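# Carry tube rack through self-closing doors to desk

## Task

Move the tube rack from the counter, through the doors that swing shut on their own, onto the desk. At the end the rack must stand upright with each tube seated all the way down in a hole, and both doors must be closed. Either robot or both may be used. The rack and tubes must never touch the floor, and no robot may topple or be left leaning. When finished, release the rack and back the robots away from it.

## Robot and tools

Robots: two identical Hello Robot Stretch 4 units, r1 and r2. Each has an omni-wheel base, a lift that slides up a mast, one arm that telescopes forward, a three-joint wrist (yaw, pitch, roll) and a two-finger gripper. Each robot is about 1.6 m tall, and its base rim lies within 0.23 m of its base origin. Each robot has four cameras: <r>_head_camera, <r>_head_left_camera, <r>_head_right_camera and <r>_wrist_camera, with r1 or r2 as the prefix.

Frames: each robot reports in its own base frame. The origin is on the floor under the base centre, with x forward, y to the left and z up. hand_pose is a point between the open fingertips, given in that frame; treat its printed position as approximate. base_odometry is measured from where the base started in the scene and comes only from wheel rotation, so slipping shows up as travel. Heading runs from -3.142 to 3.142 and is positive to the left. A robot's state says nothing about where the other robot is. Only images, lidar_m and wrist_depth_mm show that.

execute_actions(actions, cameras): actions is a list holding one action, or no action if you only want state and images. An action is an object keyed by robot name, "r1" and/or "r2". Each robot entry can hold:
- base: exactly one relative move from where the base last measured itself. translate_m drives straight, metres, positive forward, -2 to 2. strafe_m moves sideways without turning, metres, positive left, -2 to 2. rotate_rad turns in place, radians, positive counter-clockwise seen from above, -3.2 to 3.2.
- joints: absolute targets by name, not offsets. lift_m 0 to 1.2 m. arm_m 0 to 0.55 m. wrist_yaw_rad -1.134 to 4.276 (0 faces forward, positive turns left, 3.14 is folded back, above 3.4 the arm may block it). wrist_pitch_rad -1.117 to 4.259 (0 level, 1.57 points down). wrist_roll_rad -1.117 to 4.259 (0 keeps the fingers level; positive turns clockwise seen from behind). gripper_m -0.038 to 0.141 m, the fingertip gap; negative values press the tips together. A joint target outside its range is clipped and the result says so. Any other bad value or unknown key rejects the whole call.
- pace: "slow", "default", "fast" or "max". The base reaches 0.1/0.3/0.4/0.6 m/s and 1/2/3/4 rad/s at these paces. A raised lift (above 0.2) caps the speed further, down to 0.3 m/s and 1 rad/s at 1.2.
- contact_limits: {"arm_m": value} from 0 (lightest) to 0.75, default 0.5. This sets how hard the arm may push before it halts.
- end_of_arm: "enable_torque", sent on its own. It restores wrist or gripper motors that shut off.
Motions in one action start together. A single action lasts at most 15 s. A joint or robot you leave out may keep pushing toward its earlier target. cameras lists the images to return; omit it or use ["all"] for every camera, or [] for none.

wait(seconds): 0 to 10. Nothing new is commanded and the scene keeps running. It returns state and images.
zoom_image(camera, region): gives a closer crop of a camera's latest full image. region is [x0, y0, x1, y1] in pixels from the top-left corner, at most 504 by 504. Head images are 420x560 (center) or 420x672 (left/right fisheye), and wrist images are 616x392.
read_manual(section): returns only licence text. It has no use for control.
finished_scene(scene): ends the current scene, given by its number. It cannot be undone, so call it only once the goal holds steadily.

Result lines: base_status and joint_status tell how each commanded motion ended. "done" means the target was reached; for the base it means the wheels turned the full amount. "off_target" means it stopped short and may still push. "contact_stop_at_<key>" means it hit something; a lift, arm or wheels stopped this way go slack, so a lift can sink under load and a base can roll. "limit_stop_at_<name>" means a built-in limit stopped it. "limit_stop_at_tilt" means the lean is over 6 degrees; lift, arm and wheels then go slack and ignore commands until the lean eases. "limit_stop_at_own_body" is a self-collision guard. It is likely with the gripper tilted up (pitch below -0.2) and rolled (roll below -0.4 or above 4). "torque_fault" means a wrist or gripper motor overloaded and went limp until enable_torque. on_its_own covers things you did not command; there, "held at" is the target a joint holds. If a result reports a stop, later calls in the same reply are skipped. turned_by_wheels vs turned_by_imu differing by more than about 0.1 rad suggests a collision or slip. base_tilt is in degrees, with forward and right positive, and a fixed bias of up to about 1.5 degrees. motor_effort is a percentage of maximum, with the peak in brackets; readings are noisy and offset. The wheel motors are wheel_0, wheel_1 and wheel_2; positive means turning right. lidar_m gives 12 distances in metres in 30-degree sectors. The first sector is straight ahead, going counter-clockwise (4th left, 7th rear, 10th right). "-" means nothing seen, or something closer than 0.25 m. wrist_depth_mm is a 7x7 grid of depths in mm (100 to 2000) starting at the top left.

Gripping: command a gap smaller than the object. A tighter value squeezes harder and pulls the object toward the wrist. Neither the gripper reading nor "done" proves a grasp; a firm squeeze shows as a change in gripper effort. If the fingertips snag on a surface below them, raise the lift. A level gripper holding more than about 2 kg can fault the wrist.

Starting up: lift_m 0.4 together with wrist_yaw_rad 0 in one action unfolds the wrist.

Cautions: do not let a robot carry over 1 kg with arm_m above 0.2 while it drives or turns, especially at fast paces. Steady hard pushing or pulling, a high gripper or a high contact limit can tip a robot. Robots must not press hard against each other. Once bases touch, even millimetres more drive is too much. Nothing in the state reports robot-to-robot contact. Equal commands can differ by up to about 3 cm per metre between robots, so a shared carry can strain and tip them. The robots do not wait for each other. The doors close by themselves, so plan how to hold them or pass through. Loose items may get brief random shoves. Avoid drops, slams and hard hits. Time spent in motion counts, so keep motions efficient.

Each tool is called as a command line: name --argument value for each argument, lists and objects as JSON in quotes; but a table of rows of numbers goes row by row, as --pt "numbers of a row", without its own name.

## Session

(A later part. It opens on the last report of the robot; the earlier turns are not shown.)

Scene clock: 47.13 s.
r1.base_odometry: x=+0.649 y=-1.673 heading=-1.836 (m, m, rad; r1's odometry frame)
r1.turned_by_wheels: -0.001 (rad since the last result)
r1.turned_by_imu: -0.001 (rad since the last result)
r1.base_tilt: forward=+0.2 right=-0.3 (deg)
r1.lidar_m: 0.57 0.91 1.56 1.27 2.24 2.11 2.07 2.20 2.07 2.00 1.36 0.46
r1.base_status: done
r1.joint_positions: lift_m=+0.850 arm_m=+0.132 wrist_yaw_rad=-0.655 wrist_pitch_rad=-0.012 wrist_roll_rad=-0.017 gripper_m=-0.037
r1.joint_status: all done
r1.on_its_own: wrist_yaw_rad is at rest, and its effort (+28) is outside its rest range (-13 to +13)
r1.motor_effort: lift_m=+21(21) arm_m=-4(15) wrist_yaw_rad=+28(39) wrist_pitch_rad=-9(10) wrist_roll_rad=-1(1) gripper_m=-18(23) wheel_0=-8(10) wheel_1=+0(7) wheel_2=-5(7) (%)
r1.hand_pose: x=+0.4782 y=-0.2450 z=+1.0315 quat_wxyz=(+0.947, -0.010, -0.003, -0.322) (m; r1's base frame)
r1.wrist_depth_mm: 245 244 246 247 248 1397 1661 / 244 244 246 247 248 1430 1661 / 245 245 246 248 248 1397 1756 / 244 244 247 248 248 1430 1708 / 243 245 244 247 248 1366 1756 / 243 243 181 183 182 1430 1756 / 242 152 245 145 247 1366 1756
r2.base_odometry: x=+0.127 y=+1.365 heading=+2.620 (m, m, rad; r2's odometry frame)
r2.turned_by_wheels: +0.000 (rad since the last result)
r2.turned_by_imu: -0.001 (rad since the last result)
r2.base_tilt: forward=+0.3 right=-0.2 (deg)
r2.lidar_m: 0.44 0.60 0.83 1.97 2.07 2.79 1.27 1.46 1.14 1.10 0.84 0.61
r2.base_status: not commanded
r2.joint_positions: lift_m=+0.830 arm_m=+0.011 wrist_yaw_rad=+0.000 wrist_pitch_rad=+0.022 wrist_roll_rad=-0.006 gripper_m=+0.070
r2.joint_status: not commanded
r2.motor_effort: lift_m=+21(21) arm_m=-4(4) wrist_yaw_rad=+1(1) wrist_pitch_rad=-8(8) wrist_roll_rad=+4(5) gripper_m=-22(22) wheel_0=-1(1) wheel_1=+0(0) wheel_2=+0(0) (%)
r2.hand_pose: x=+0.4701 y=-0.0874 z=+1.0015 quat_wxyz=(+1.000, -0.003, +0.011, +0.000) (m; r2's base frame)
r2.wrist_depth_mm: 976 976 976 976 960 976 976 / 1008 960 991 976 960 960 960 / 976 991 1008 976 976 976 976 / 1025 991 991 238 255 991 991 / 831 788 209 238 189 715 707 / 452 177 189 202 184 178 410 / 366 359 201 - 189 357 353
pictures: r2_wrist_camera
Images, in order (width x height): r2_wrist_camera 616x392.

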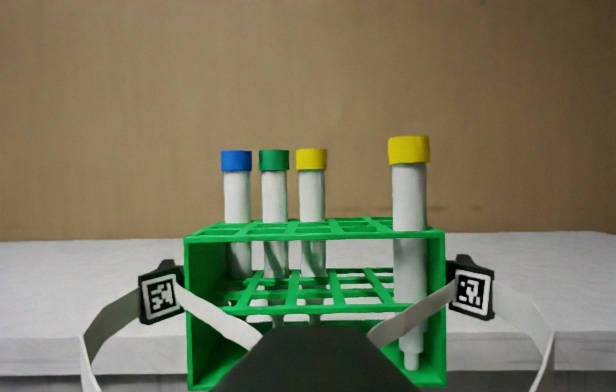

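execute_actions --actions '[{"r1":{"base":{"strafe_m":0.065},"joints":{"arm_m":0.096,"wrist_yaw_rad":-0.74},"pace":"slow"}}]' --cameras '[]'

execute_actions --actions '[{"r1":{"base":{"strafe_m":0.07},"joints":{"arm_m":0.061,"wrist_yaw_rad":-0.82},"pace":"slow"}}]' --cameras '[]'

execute_actions --actions '[{"r1":{"base":{"strafe_m":0.075},"joints":{"arm_m":0.038,"wrist_yaw_rad":-0.9},"pace":"slow"}}]' --cameras '[]'

execute_actions --actions '[{"r1":{"base":{"strafe_m":0.075},"joints":{"arm_m":0.016,"wrist_yaw_rad":-0.98},"pace":"slow"}}]' --cameras '[]'

execute_actions --actions '[{"r1":{"base":{"strafe_m":0.075},"joints":{"wrist_yaw_rad":-1.08},"pace":"slow"}}]' --cameras '["r1_head_right_camera"]'

Scene clock: 51.37 s.
r1.base_odometry: x=+0.711 y=-1.690 heading=-1.836 (m, m, rad; r1's odometry frame)
r1.turned_by_wheels: -0.001 (rad since the last result)
r1.turned_by_imu: -0.002 (rad since the last result)
r1.base_tilt: forward=+0.2 right=-0.2 (deg)
r1.lidar_m: 0.56 0.94 1.54 1.21 2.16 2.13 2.05 2.19 2.14 2.06 1.38 0.44
r1.base_status: done
r1.joint_positions: lift_m=+0.850 arm_m=+0.097 wrist_yaw_rad=-0.747 wrist_pitch_rad=-0.012 wrist_roll_rad=-0.017 gripper_m=-0.037
r1.joint_status: all done
r1.on_its_own: wrist_yaw_rad is at rest, and its effort (+20) is outside its rest range (-13 to +13)
r1.motor_effort: lift_m=+21(21) arm_m=-4(10) wrist_yaw_rad=+20(38) wrist_pitch_rad=-8(8) wrist_roll_rad=-1(1) gripper_m=-21(20) wheel_0=-7(11) wheel_1=-1(7) wheel_2=-4(7) (%)
r1.hand_pose: x=+0.4197 y=-0.2602 z=+1.0315 quat_wxyz=(+0.931, -0.010, -0.002, -0.365) (m; r1's base frame)
r1.wrist_depth_mm: 242 243 245 246 249 1863 1756 / 240 243 245 246 248 1863 1808 / 241 242 244 246 248 1808 1756 / 240 242 244 244 248 1808 1756 / 241 242 243 246 247 1756 1808 / 241 243 181 183 182 1756 1756 / 240 148 242 148 248 1808 1756
r2.base_odometry: x=+0.127 y=+1.365 heading=+2.620 (m, m, rad; r2's odometry frame)
r2.turned_by_wheels: +0.000 (rad since the last result)
r2.turned_by_imu: -0.002 (rad since the last result)
r2.base_tilt: forward=+0.2 right=-0.1 (deg)
r2.lidar_m: 0.43 0.59 0.85 1.98 2.08 2.80 1.20 1.47 1.15 1.10 0.81 0.59
r2.base_status: not commanded
r2.joint_positions: lift_m=+0.830 arm_m=+0.011 wrist_yaw_rad=+0.000 wrist_pitch_rad=+0.022 wrist_roll_rad=-0.006 gripper_m=+0.070
r2.joint_status: not commanded
r2.motor_effort: lift_m=+21(21) arm_m=-4(5) wrist_yaw_rad=+1(0) wrist_pitch_rad=-8(8) wrist_roll_rad=+3(4) gripper_m=-20(21) wheel_0=-1(1) wheel_1=+0(0) wheel_2=+0(0) (%)
r2.hand_pose: x=+0.4701 y=-0.0874 z=+1.0015 quat_wxyz=(+1.000, -0.003, +0.011, +0.000) (m; r2's base frame)
r2.wrist_depth_mm: 976 976 991 976 960 976 991 / 991 976 976 976 976 991 960 / 1008 976 991 976 976 991 991 / 1008 1008 1008 239 254 991 991 / 820 809 209 239 189 715 699 / 442 178 189 203 185 178 410 / 366 364 202 - 189 355 351
pictures: none
No camera images: the call's "cameras" was empty. Leave "cameras" out to get every camera's image.

Scene clock: 53.20 s.
r1.base_odometry: x=+0.779 y=-1.708 heading=-1.837 (m, m, rad; r1's odometry frame)
r1.turned_by_wheels: +0.000 (rad since the last result)
r1.turned_by_imu: +0.000 (rad since the last result)
r1.base_tilt: forward=+0.1 right=-0.3 (deg)
r1.lidar_m: 0.52 0.99 1.58 1.13 2.07 2.13 2.05 2.23 2.21 2.15 0.45 0.37
r1.base_status: done
r1.joint_positions: lift_m=+0.850 arm_m=+0.062 wrist_yaw_rad=-0.822 wrist_pitch_rad=-0.013 wrist_roll_rad=-0.017 gripper_m=-0.037
r1.joint_status: all done
r1.motor_effort: lift_m=+21(21) arm_m=-5(10) wrist_yaw_rad=+5(37) wrist_pitch_rad=-5(8) wrist_roll_rad=-1(0) gripper_m=-18(21) wheel_0=-2(13) wheel_1=+2(7) wheel_2=+0(7) (%)
r1.hand_pose: x=+0.3651 y=-0.2708 z=+1.0318 quat_wxyz=(+0.917, -0.010, -0.003, -0.400) (m; r1's base frame)
r1.wrist_depth_mm: 243 245 246 245 246 1983 1808 / 243 245 244 246 245 1921 1756 / 242 244 245 245 245 1983 1863 / 243 243 245 245 246 - 1756 / 243 243 245 244 245 - 1808 / 243 243 181 180 244 - 1808 / 242 149 243 163 244 1983 1756
r2.base_odometry: x=+0.127 y=+1.365 heading=+2.620 (m, m, rad; r2's odometry frame)
r2.turned_by_wheels: +0.000 (rad since the last result)
r2.turned_by_imu: -0.001 (rad since the last result)
r2.base_tilt: forward=+0.1 right=+0.0 (deg)
r2.lidar_m: 0.44 0.59 0.83 2.00 2.06 2.83 1.13 1.43 1.15 1.08 0.82 0.60
r2.base_status: not commanded
r2.joint_positions: lift_m=+0.830 arm_m=+0.011 wrist_yaw_rad=+0.000 wrist_pitch_rad=+0.022 wrist_roll_rad=-0.006 gripper_m=+0.070
r2.joint_status: not commanded
r2.motor_effort: lift_m=+21(21) arm_m=-4(4) wrist_yaw_rad=+2(1) wrist_pitch_rad=-8(8) wrist_roll_rad=+4(4) gripper_m=-22(21) wheel_0=-2(1) wheel_1=+0(0) wheel_2=+0(0) (%)
r2.hand_pose: x=+0.4701 y=-0.0874 z=+1.0015 quat_wxyz=(+1.000, -0.003, +0.011, +0.000) (m; r2's base frame)
r2.wrist_depth_mm: 991 976 960 976 976 991 976 / 991 1008 946 991 960 960 976 / 976 976 991 991 991 960 976 / 1008 1008 991 238 255 1008 976 / 820 798 209 238 189 723 715 / 449 178 189 202 185 178 410 / 364 362 201 - 189 357 351
pictures: none
No camera images: the call's "cameras" was empty. Leave "cameras" out to get every camera's image.

Scene clock: 55.10 s.
r1.base_odometry: x=+0.851 y=-1.728 heading=-1.837 (m, m, rad; r1's odometry frame)
r1.turned_by_wheels: +0.000 (rad since the last result)
r1.turned_by_imu: -0.001 (rad since the last result)
r1.base_tilt: forward=+0.2 right=-0.3 (deg)
r1.lidar_m: 0.52 1.07 1.56 1.08 2.00 2.13 2.07 2.19 2.23 2.21 0.39 0.34
r1.base_status: done
r1.joint_positions: lift_m=+0.850 arm_m=+0.039 wrist_yaw_rad=-0.905 wrist_pitch_rad=-0.013 wrist_roll_rad=-0.017 gripper_m=-0.037
r1.joint_status: all done
r1.on_its_own: wrist_yaw_rad is at rest, and its effort (+14) is outside its rest range (-13 to +13)
r1.motor_effort: lift_m=+21(21) arm_m=-4(15) wrist_yaw_rad=+14(46) wrist_pitch_rad=-5(5) wrist_roll_rad=-1(1) gripper_m=-19(24) wheel_0=-4(10) wheel_1=+1(7) wheel_2=-2(7) (%)
r1.hand_pose: x=+0.3189 y=-0.2809 z=+1.0319 quat_wxyz=(+0.899, -0.010, -0.002, -0.437) (m; r1's base frame)
r1.wrist_depth_mm: 243 242 244 245 246 - 1863 / 242 243 244 245 246 - 1863 / 243 244 244 244 246 - 1863 / 243 243 245 244 244 - 1808 / 242 244 243 243 245 - 1863 / 240 242 181 180 180 - 1808 / 241 147 242 156 244 1983 1921
r2.base_odometry: x=+0.127 y=+1.365 heading=+2.620 (m, m, rad; r2's odometry frame)
r2.turned_by_wheels: +0.000 (rad since the last result)
r2.turned_by_imu: -0.001 (rad since the last result)
r2.base_tilt: forward=+0.3 right=+0.0 (deg)
r2.lidar_m: 0.45 0.59 0.83 1.99 2.06 2.80 1.05 1.42 1.14 1.09 0.82 0.60
r2.base_status: not commanded
r2.joint_positions: lift_m=+0.830 arm_m=+0.011 wrist_yaw_rad=+0.000 wrist_pitch_rad=+0.022 wrist_roll_rad=-0.006 gripper_m=+0.070
r2.joint_status: not commanded
r2.motor_effort: lift_m=+21(21) arm_m=-5(5) wrist_yaw_rad=+0(2) wrist_pitch_rad=-8(8) wrist_roll_rad=+4(3) gripper_m=-22(22) wheel_0=-2(1) wheel_1=+0(0) wheel_2=+0(0) (%)
r2.hand_pose: x=+0.4701 y=-0.0874 z=+1.0015 quat_wxyz=(+1.000, -0.003, +0.011, +0.000) (m; r2's base frame)
r2.wrist_depth_mm: 976 960 976 976 976 976 991 / 976 991 991 991 1008 991 991 / 991 991 1008 991 991 991 991 / 991 991 1008 238 254 991 1008 / 820 820 210 239 189 715 707 / 449 178 190 203 184 178 413 / 368 364 202 - 188 355 355
pictures: none
No camera images: the call's "cameras" was empty. Leave "cameras" out to get every camera's image.

Scene clock: 57.00 s.
r1.base_odometry: x=+0.923 y=-1.747 heading=-1.837 (m, m, rad; r1's odometry frame)
r1.turned_by_wheels: +0.000 (rad since the last result)
r1.turned_by_imu: -0.001 (rad since the last result)
r1.base_tilt: forward=+0.2 right=-0.3 (deg)
r1.lidar_m: 0.56 1.08 1.61 0.99 1.91 2.12 2.04 2.23 2.32 2.30 0.35 0.34
r1.base_status: done
r1.joint_positions: lift_m=+0.850 arm_m=+0.017 wrist_yaw_rad=-0.985 wrist_pitch_rad=-0.013 wrist_roll_rad=-0.017 gripper_m=-0.037
r1.joint_status: all done
r1.on_its_own: wrist_yaw_rad is at rest, and its effort (+16) is outside its rest range (-13 to +13)
r1.motor_effort: lift_m=+21(21) arm_m=-4(9) wrist_yaw_rad=+16(31) wrist_pitch_rad=-5(5) wrist_roll_rad=-1(1) gripper_m=-22(23) wheel_0=-4(10) wheel_1=+2(0) wheel_2=-1(5) (%)
r1.hand_pose: x=+0.2741 y=-0.2887 z=+1.0319 quat_wxyz=(+0.881, -0.011, -0.002, -0.473) (m; r1's base frame)
r1.wrist_depth_mm: 245 244 245 246 247 - 1921 / 245 245 245 245 248 - 1921 / 243 243 244 246 246 - 1863 / 244 245 245 245 245 - 1921 / 244 245 245 245 245 - 1983 / 242 243 181 180 180 - 1921 / 244 146 243 156 244 1983 1921
r2.base_odometry: x=+0.127 y=+1.365 heading=+2.620 (m, m, rad; r2's odometry frame)
r2.turned_by_wheels: +0.000 (rad since the last result)
r2.turned_by_imu: -0.001 (rad since the last result)
r2.base_tilt: forward=+0.3 right=+0.0 (deg)
r2.lidar_m: 0.42 0.60 0.83 1.98 2.07 2.82 0.99 1.39 1.17 1.10 0.81 0.61
r2.base_status: not commanded
r2.joint_positions: lift_m=+0.830 arm_m=+0.011 wrist_yaw_rad=+0.000 wrist_pitch_rad=+0.022 wrist_roll_rad=-0.006 gripper_m=+0.070
r2.joint_status: not commanded
r2.motor_effort: lift_m=+22(21) arm_m=-4(4) wrist_yaw_rad=+1(0) wrist_pitch_rad=-8(8) wrist_roll_rad=+5(4) gripper_m=-24(21) wheel_0=-1(1) wheel_1=+0(0) wheel_2=+0(0) (%)
r2.hand_pose: x=+0.4701 y=-0.0874 z=+1.0015 quat_wxyz=(+1.000, -0.003, +0.011, +0.000) (m; r2's base frame)
r2.wrist_depth_mm: 976 976 960 946 976 960 976 / 960 991 991 976 976 976 976 / 976 1008 991 991 991 991 991 / 1025 1008 1008 238 255 976 991 / 842 788 210 238 188 715 715 / 452 178 189 202 185 178 407 / 364 364 202 - 190 355 353
pictures: none
No camera images: the call's "cameras" was empty. Leave "cameras" out to get every camera's image.

Scene clock: 58.90 s.
r1.base_odometry: x=+0.995 y=-1.767 heading=-1.838 (m, m, rad; r1's odometry frame)
r1.turned_by_wheels: -0.001 (rad since the last result)
r1.turned_by_imu: -0.001 (rad since the last result)
r1.base_tilt: forward=+0.2 right=-0.2 (deg)
r1.lidar_m: 0.56 1.10 1.61 0.90 1.80 2.09 2.02 2.18 2.42 2.37 0.32 0.38
r1.base_status: done
r1.joint_positions: lift_m=+0.850 arm_m=+0.016 wrist_yaw_rad=-1.090 wrist_pitch_rad=-0.013 wrist_roll_rad=-0.017 gripper_m=-0.037
r1.joint_status: all done
r1.on_its_own: wrist_yaw_rad is at rest, and its effort (+28) is outside its rest range (-13 to +13)
r1.motor_effort: lift_m=+21(21) arm_m=-3(4) wrist_yaw_rad=+28(36) wrist_pitch_rad=-6(5) wrist_roll_rad=+0(1) gripper_m=-18(18) wheel_0=-5(5) wheel_1=+2(11) wheel_2=-5(5) (%)
r1.hand_pose: x=+0.2432 y=-0.2962 z=+1.0318 quat_wxyz=(+0.855, -0.011, -0.001, -0.519) (m; r1's base frame)
r1.wrist_depth_mm: 237 238 241 242 244 - 1983 / 236 239 240 242 244 - 1983 / 237 239 240 242 244 - 1921 / 236 238 241 239 243 - - / 236 237 240 241 243 - 1983 / 236 237 182 184 183 - 1983 / 236 147 238 143 243 - 1983
r2.base_odometry: x=+0.127 y=+1.365 heading=+2.620 (m, m, rad; r2's odometry frame)
r2.turned_by_wheels: +0.000 (rad since the last result)
r2.turned_by_imu: -0.001 (rad since the last result)
r2.base_tilt: forward=+0.2 right=-0.2 (deg)
r2.lidar_m: 0.42 0.60 0.84 1.97 2.05 2.82 0.91 1.35 1.15 1.08 0.82 0.61
r2.base_status: not commanded
r2.joint_positions: lift_m=+0.830 arm_m=+0.011 wrist_yaw_rad=+0.000 wrist_pitch_rad=+0.022 wrist_roll_rad=-0.006 gripper_m=+0.070
r2.joint_status: not commanded
r2.motor_effort: lift_m=+22(21) arm_m=-4(4) wrist_yaw_rad=-1(0) wrist_pitch_rad=-8(9) wrist_roll_rad=+3(3) gripper_m=-18(19) wheel_0=-2(1) wheel_1=+0(0) wheel_2=+0(0) (%)
r2.hand_pose: x=+0.4701 y=-0.0874 z=+1.0015 quat_wxyz=(+1.000, -0.003, +0.011, +0.000) (m; r2's base frame)
r2.wrist_depth_mm: 960 960 976 976 976 976 960 / 991 976 976 991 976 960 976 / 976 1008 976 1008 976 991 960 / 1008 991 1008 240 255 1008 960 / 831 798 211 239 189 715 699 / 449 178 189 202 185 178 407 / 366 366 202 - 189 357 351
pictures: r1_head_right_camera
Images, in order (width x height): r1_head_right_camera 420x672.

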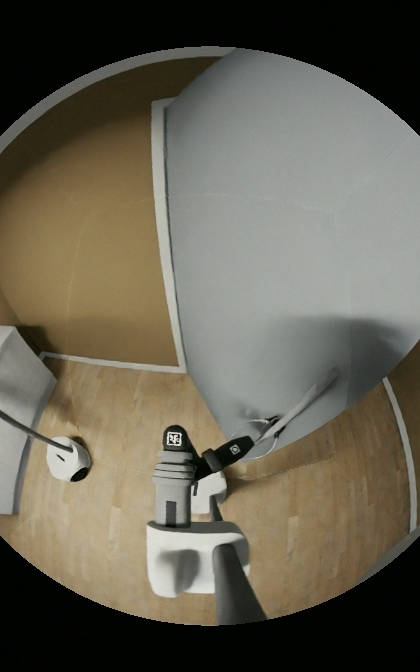

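execute_actions --actions '[{"r2":{"base":{"strafe_m":0.75}}}]' --cameras '[]'

execute_actions --actions '[{"r2":{"base":{"translate_m":-1.95}}}]' --cameras '[]'

execute_actions --actions '[{"r2":{"base":{"rotate_rad":1.57},"pace":"slow"}}]' --cameras '[]'

execute_actions --actions '[{"r2":{"base":{"translate_m":-1.15}}}]' --cameras '["r2_head_right_camera"]'

Scene clock: 65.53 s.
r1.base_odometry: x=+0.995 y=-1.767 heading=-1.838 (m, m, rad; r1's odometry frame)
r1.turned_by_wheels: +0.000 (rad since the last result)
r1.turned_by_imu: -0.002 (rad since the last result)
r1.base_tilt: forward=+0.2 right=-0.3 (deg)
r1.lidar_m: 0.55 1.10 1.61 1.69 1.16 2.11 2.03 2.22 2.44 2.37 0.29 0.36
r1.base_status: not commanded
r1.joint_positions: lift_m=+0.850 arm_m=+0.016 wrist_yaw_rad=-1.090 wrist_pitch_rad=-0.013 wrist_roll_rad=-0.017 gripper_m=-0.037
r1.joint_status: not commanded
r1.on_its_own: wrist_yaw_rad is at rest, and its effort (+30) is outside its rest range (-13 to +13)
r1.motor_effort: lift_m=+21(21) arm_m=-3(3) wrist_yaw_rad=+30(30) wrist_pitch_rad=-5(6) wrist_roll_rad=-1(0) gripper_m=-22(17) wheel_0=-5(5) wheel_1=+1(1) wheel_2=-5(5) (%)
r1.hand_pose: x=+0.2432 y=-0.2962 z=+1.0318 quat_wxyz=(+0.855, -0.011, -0.001, -0.519) (m; r1's base frame)
r1.wrist_depth_mm: 237 238 241 242 245 - 1921 / 236 239 240 242 244 - 1983 / 236 238 241 241 245 - - / 236 238 241 241 245 - 1983 / 236 239 240 241 243 - 1983 / 236 237 182 185 182 - 1921 / 236 147 238 143 242 - 1921
r2.base_odometry: x=-0.247 y=+0.715 heading=+2.620 (m, m, rad; r2's odometry frame)
r2.turned_by_wheels: +0.000 (rad since the last result)
r2.turned_by_imu: +0.001 (rad since the last result)
r2.base_tilt: forward=+0.1 right=-0.2 (deg)
r2.lidar_m: 0.43 0.61 1.29 1.23 1.27 1.78 3.61 1.18 1.80 1.85 0.83 0.43
r2.base_status: done
r2.joint_positions: lift_m=+0.830 arm_m=+0.011 wrist_yaw_rad=+0.000 wrist_pitch_rad=+0.022 wrist_roll_rad=-0.006 gripper_m=+0.070
r2.joint_status: not commanded
r2.motor_effort: lift_m=+21(21) arm_m=-4(4) wrist_yaw_rad=+2(1) wrist_pitch_rad=-7(8) wrist_roll_rad=+5(4) gripper_m=-21(24) wheel_0=-1(9) wheel_1=-1(8) wheel_2=+1(1) (%)
r2.hand_pose: x=+0.4701 y=-0.0874 z=+1.0015 quat_wxyz=(+1.000, -0.003, +0.011, +0.000) (m; r2's base frame)
r2.wrist_depth_mm: 976 976 946 976 960 946 960 / 976 976 976 976 960 976 991 / 1008 1008 976 976 976 976 991 / 1008 976 1008 239 257 1008 991 / 1008 1008 211 240 189 707 699 / 488 178 189 202 184 177 413 / 375 373 202 - 189 359 359
pictures: none
No camera images: the call's "cameras" was empty. Leave "cameras" out to get every camera's image.

Scene clock: 73.50 s.
r1.base_odometry: x=+0.995 y=-1.767 heading=-1.838 (m, m, rad; r1's odometry frame)
r1.turned_by_wheels: +0.000 (rad since the last result)
r1.turned_by_imu: -0.003 (rad since the last result)
r1.base_tilt: forward=+0.1 right=-0.2 (deg)
r1.lidar_m: 0.57 1.11 1.59 1.70 1.84 2.08 2.04 0.72 0.95 2.36 0.28 0.39
r1.base_status: not commanded
r1.joint_positions: lift_m=+0.850 arm_m=+0.016 wrist_yaw_rad=-1.090 wrist_pitch_rad=-0.013 wrist_roll_rad=-0.017 gripper_m=-0.037
r1.joint_status: not commanded
r1.on_its_own: wrist_yaw_rad is at rest, and its effort (+30) is outside its rest range (-13 to +13)
r1.motor_effort: lift_m=+21(21) arm_m=-3(3) wrist_yaw_rad=+30(27) wrist_pitch_rad=-6(6) wrist_roll_rad=+0(0) gripper_m=-16(18) wheel_0=-5(5) wheel_1=+1(1) wheel_2=-5(5) (%)
r1.hand_pose: x=+0.2432 y=-0.2962 z=+1.0318 quat_wxyz=(+0.855, -0.011, -0.001, -0.519) (m; r1's base frame)
r1.wrist_depth_mm: 237 238 241 242 244 - 1983 / 236 239 240 241 243 - 1921 / 237 237 240 243 244 - - / 236 238 239 240 244 - 1983 / 236 238 240 240 243 - 1921 / 236 237 182 184 182 - 1921 / 236 147 238 142 241 - 1921
r2.base_odometry: x=+1.444 y=-0.257 heading=+2.620 (m, m, rad; r2's odometry frame)
r2.turned_by_wheels: +0.000 (rad since the last result)
r2.turned_by_imu: +0.008 (rad since the last result)
r2.base_tilt: forward=+0.2 right=-0.1 (deg)
r2.lidar_m: 0.42 1.77 1.29 1.21 1.29 1.60 1.56 1.61 1.90 1.83 0.91 0.43
r2.base_status: done
r2.joint_positions: lift_m=+0.830 arm_m=+0.011 wrist_yaw_rad=+0.000 wrist_pitch_rad=+0.022 wrist_roll_rad=-0.006 gripper_m=+0.070
r2.joint_status: not commanded
r2.motor_effort: lift_m=+21(21) arm_m=-4(4) wrist_yaw_rad=+1(0) wrist_pitch_rad=-8(8) wrist_roll_rad=+5(4) gripper_m=-19(19) wheel_0=+0(6) wheel_1=+0(3) wheel_2=-1(9) (%)
r2.hand_pose: x=+0.4701 y=-0.0874 z=+1.0016 quat_wxyz=(+1.000, -0.003, +0.011, +0.000) (m; r2's base frame)
r2.wrist_depth_mm: 1863 - - - - - - / 1921 - - - - - - / 1808 - - - - - - / 1808 - - 241 255 - - / 1863 - 209 239 189 - - / 1863 178 189 202 185 177 - / 1808 - 202 - 189 - -
pictures: none
No camera images: the call's "cameras" was empty. Leave "cameras" out to get every camera's image.

Scene clock: 76.37 s.
r1.base_odometry: x=+0.995 y=-1.767 heading=-1.838 (m, m, rad; r1's odometry frame)
r1.turned_by_wheels: +0.000 (rad since the last result)
r1.turned_by_imu: -0.001 (rad since the last result)
r1.base_tilt: forward=+0.2 right=-0.3 (deg)
r1.lidar_m: 0.57 1.12 1.58 1.69 1.82 2.09 2.03 0.90 0.96 2.38 0.31 0.38
r1.base_status: not commanded
r1.joint_positions: lift_m=+0.850 arm_m=+0.016 wrist_yaw_rad=-1.090 wrist_pitch_rad=-0.013 wrist_roll_rad=-0.017 gripper_m=-0.037
r1.joint_status: not commanded
r1.on_its_own: wrist_yaw_rad is at rest, and its effort (+26) is outside its rest range (-13 to +13)
r1.motor_effort: lift_m=+21(21) arm_m=-3(3) wrist_yaw_rad=+26(27) wrist_pitch_rad=-6(6) wrist_roll_rad=+0(1) gripper_m=-21(20) wheel_0=-5(5) wheel_1=+2(1) wheel_2=-5(5) (%)
r1.hand_pose: x=+0.2432 y=-0.2962 z=+1.0318 quat_wxyz=(+0.855, -0.011, -0.001, -0.519) (m; r1's base frame)
r1.wrist_depth_mm: 237 239 241 241 244 - - / 236 239 240 242 245 - 1983 / 238 239 241 241 244 - - / 236 238 240 241 243 - - / 236 237 239 241 244 - 1921 / 236 236 182 185 181 - 1983 / 236 147 238 142 242 - -
r2.base_odometry: x=+1.444 y=-0.257 heading=-2.094 (m, m, rad; r2's odometry frame)
r2.turned_by_wheels: +1.570 (rad since the last result)
r2.turned_by_imu: +1.602 (rad since the last result)
r2.base_tilt: forward=+0.1 right=-0.1 (deg)
r2.lidar_m: 0.42 1.28 1.59 1.54 1.60 1.92 1.84 0.92 0.91 2.53 1.72 0.42
r2.base_status: done
r2.joint_positions: lift_m=+0.830 arm_m=+0.011 wrist_yaw_rad=+0.000 wrist_pitch_rad=+0.022 wrist_roll_rad=-0.006 gripper_m=+0.070
r2.joint_status: not commanded
r2.motor_effort: lift_m=+21(20) arm_m=-4(4) wrist_yaw_rad=-1(0) wrist_pitch_rad=-8(9) wrist_roll_rad=+3(4) gripper_m=-22(21) wheel_0=-1(6) wheel_1=-1(4) wheel_2=-2(5) (%)
r2.hand_pose: x=+0.4701 y=-0.0874 z=+1.0016 quat_wxyz=(+1.000, -0.003, +0.011, +0.000) (m; r2's base frame)
r2.wrist_depth_mm: 1025 1042 1025 1042 1008 976 991 / 1060 1042 1025 1008 1008 976 1008 / 1042 1025 1060 1008 1008 1008 976 / 1042 1060 1025 240 255 1008 1008 / 1078 1042 210 239 188 1008 1025 / 1060 178 189 202 185 177 1025 / 1078 1078 202 - 189 1025 1008
pictures: none
No camera images: the call's "cameras" was empty. Leave "cameras" out to get every camera's image.

Scene clock: 81.70 s.
r1.base_odometry: x=+0.995 y=-1.767 heading=-1.838 (m, m, rad; r1's odometry frame)
r1.turned_by_wheels: +0.000 (rad since the last result)
r1.turned_by_imu: -0.002 (rad since the last result)
r1.base_tilt: forward=+0.2 right=-0.3 (deg)
r1.lidar_m: 0.56 1.11 1.60 1.68 1.81 2.12 2.03 2.18 0.64 0.61 0.27 0.38
r1.base_status: not commanded
r1.joint_positions: lift_m=+0.850 arm_m=+0.016 wrist_yaw_rad=-1.090 wrist_pitch_rad=-0.013 wrist_roll_rad=-0.017 gripper_m=-0.037
r1.joint_status: not commanded
r1.on_its_own: wrist_yaw_rad is at rest, and its effort (+27) is outside its rest range (-13 to +13)
r1.motor_effort: lift_m=+21(21) arm_m=-3(3) wrist_yaw_rad=+27(28) wrist_pitch_rad=-5(5) wrist_roll_rad=+0(1) gripper_m=-20(20) wheel_0=-5(5) wheel_1=+2(1) wheel_2=-4(4) (%)
r1.hand_pose: x=+0.2432 y=-0.2962 z=+1.0318 quat_wxyz=(+0.855, -0.011, -0.001, -0.519) (m; r1's base frame)
r1.wrist_depth_mm: 236 238 240 242 245 - 1983 / 236 239 241 241 244 - - / 236 238 240 240 245 - - / 237 238 239 240 244 621 1921 / 236 237 240 239 243 - 492 / 236 237 182 185 183 - 1983 / 236 147 239 142 242 - -
r2.base_odometry: x=+2.018 y=+0.739 heading=-2.094 (m, m, rad; r2's odometry frame)
r2.turned_by_wheels: +0.000 (rad since the last result)
r2.turned_by_imu: +0.004 (rad since the last result)
r2.base_tilt: forward=+0.2 right=-0.3 (deg)
r2.lidar_m: 0.43 2.17 1.65 1.58 0.98 0.73 0.67 2.09 0.58 0.39 0.42 0.42
r2.base_status: done
r2.joint_positions: lift_m=+0.830 arm_m=+0.011 wrist_yaw_rad=+0.000 wrist_pitch_rad=+0.023 wrist_roll_rad=-0.006 gripper_m=+0.070
r2.joint_status: not commanded
r2.motor_effort: lift_m=+21(20) arm_m=-4(5) wrist_yaw_rad=+0(1) wrist_pitch_rad=-9(9) wrist_roll_rad=+3(4) gripper_m=-21(21) wheel_0=+1(6) wheel_1=+0(6) wheel_2=+0(9) (%)
r2.hand_pose: x=+0.4701 y=-0.0874 z=+1.0016 quat_wxyz=(+1.000, -0.003, +0.011, +0.000) (m; r2's base frame)
r2.wrist_depth_mm: - - - - - - - / - - - - - - - / - - - - - - - / - - - 238 254 - - / - - 209 239 189 - - / - 178 189 203 185 177 - / - - 202 - 188 - -
pictures: r2_head_right_camera
Images, in order (width x height): r2_head_right_camera 420x672.

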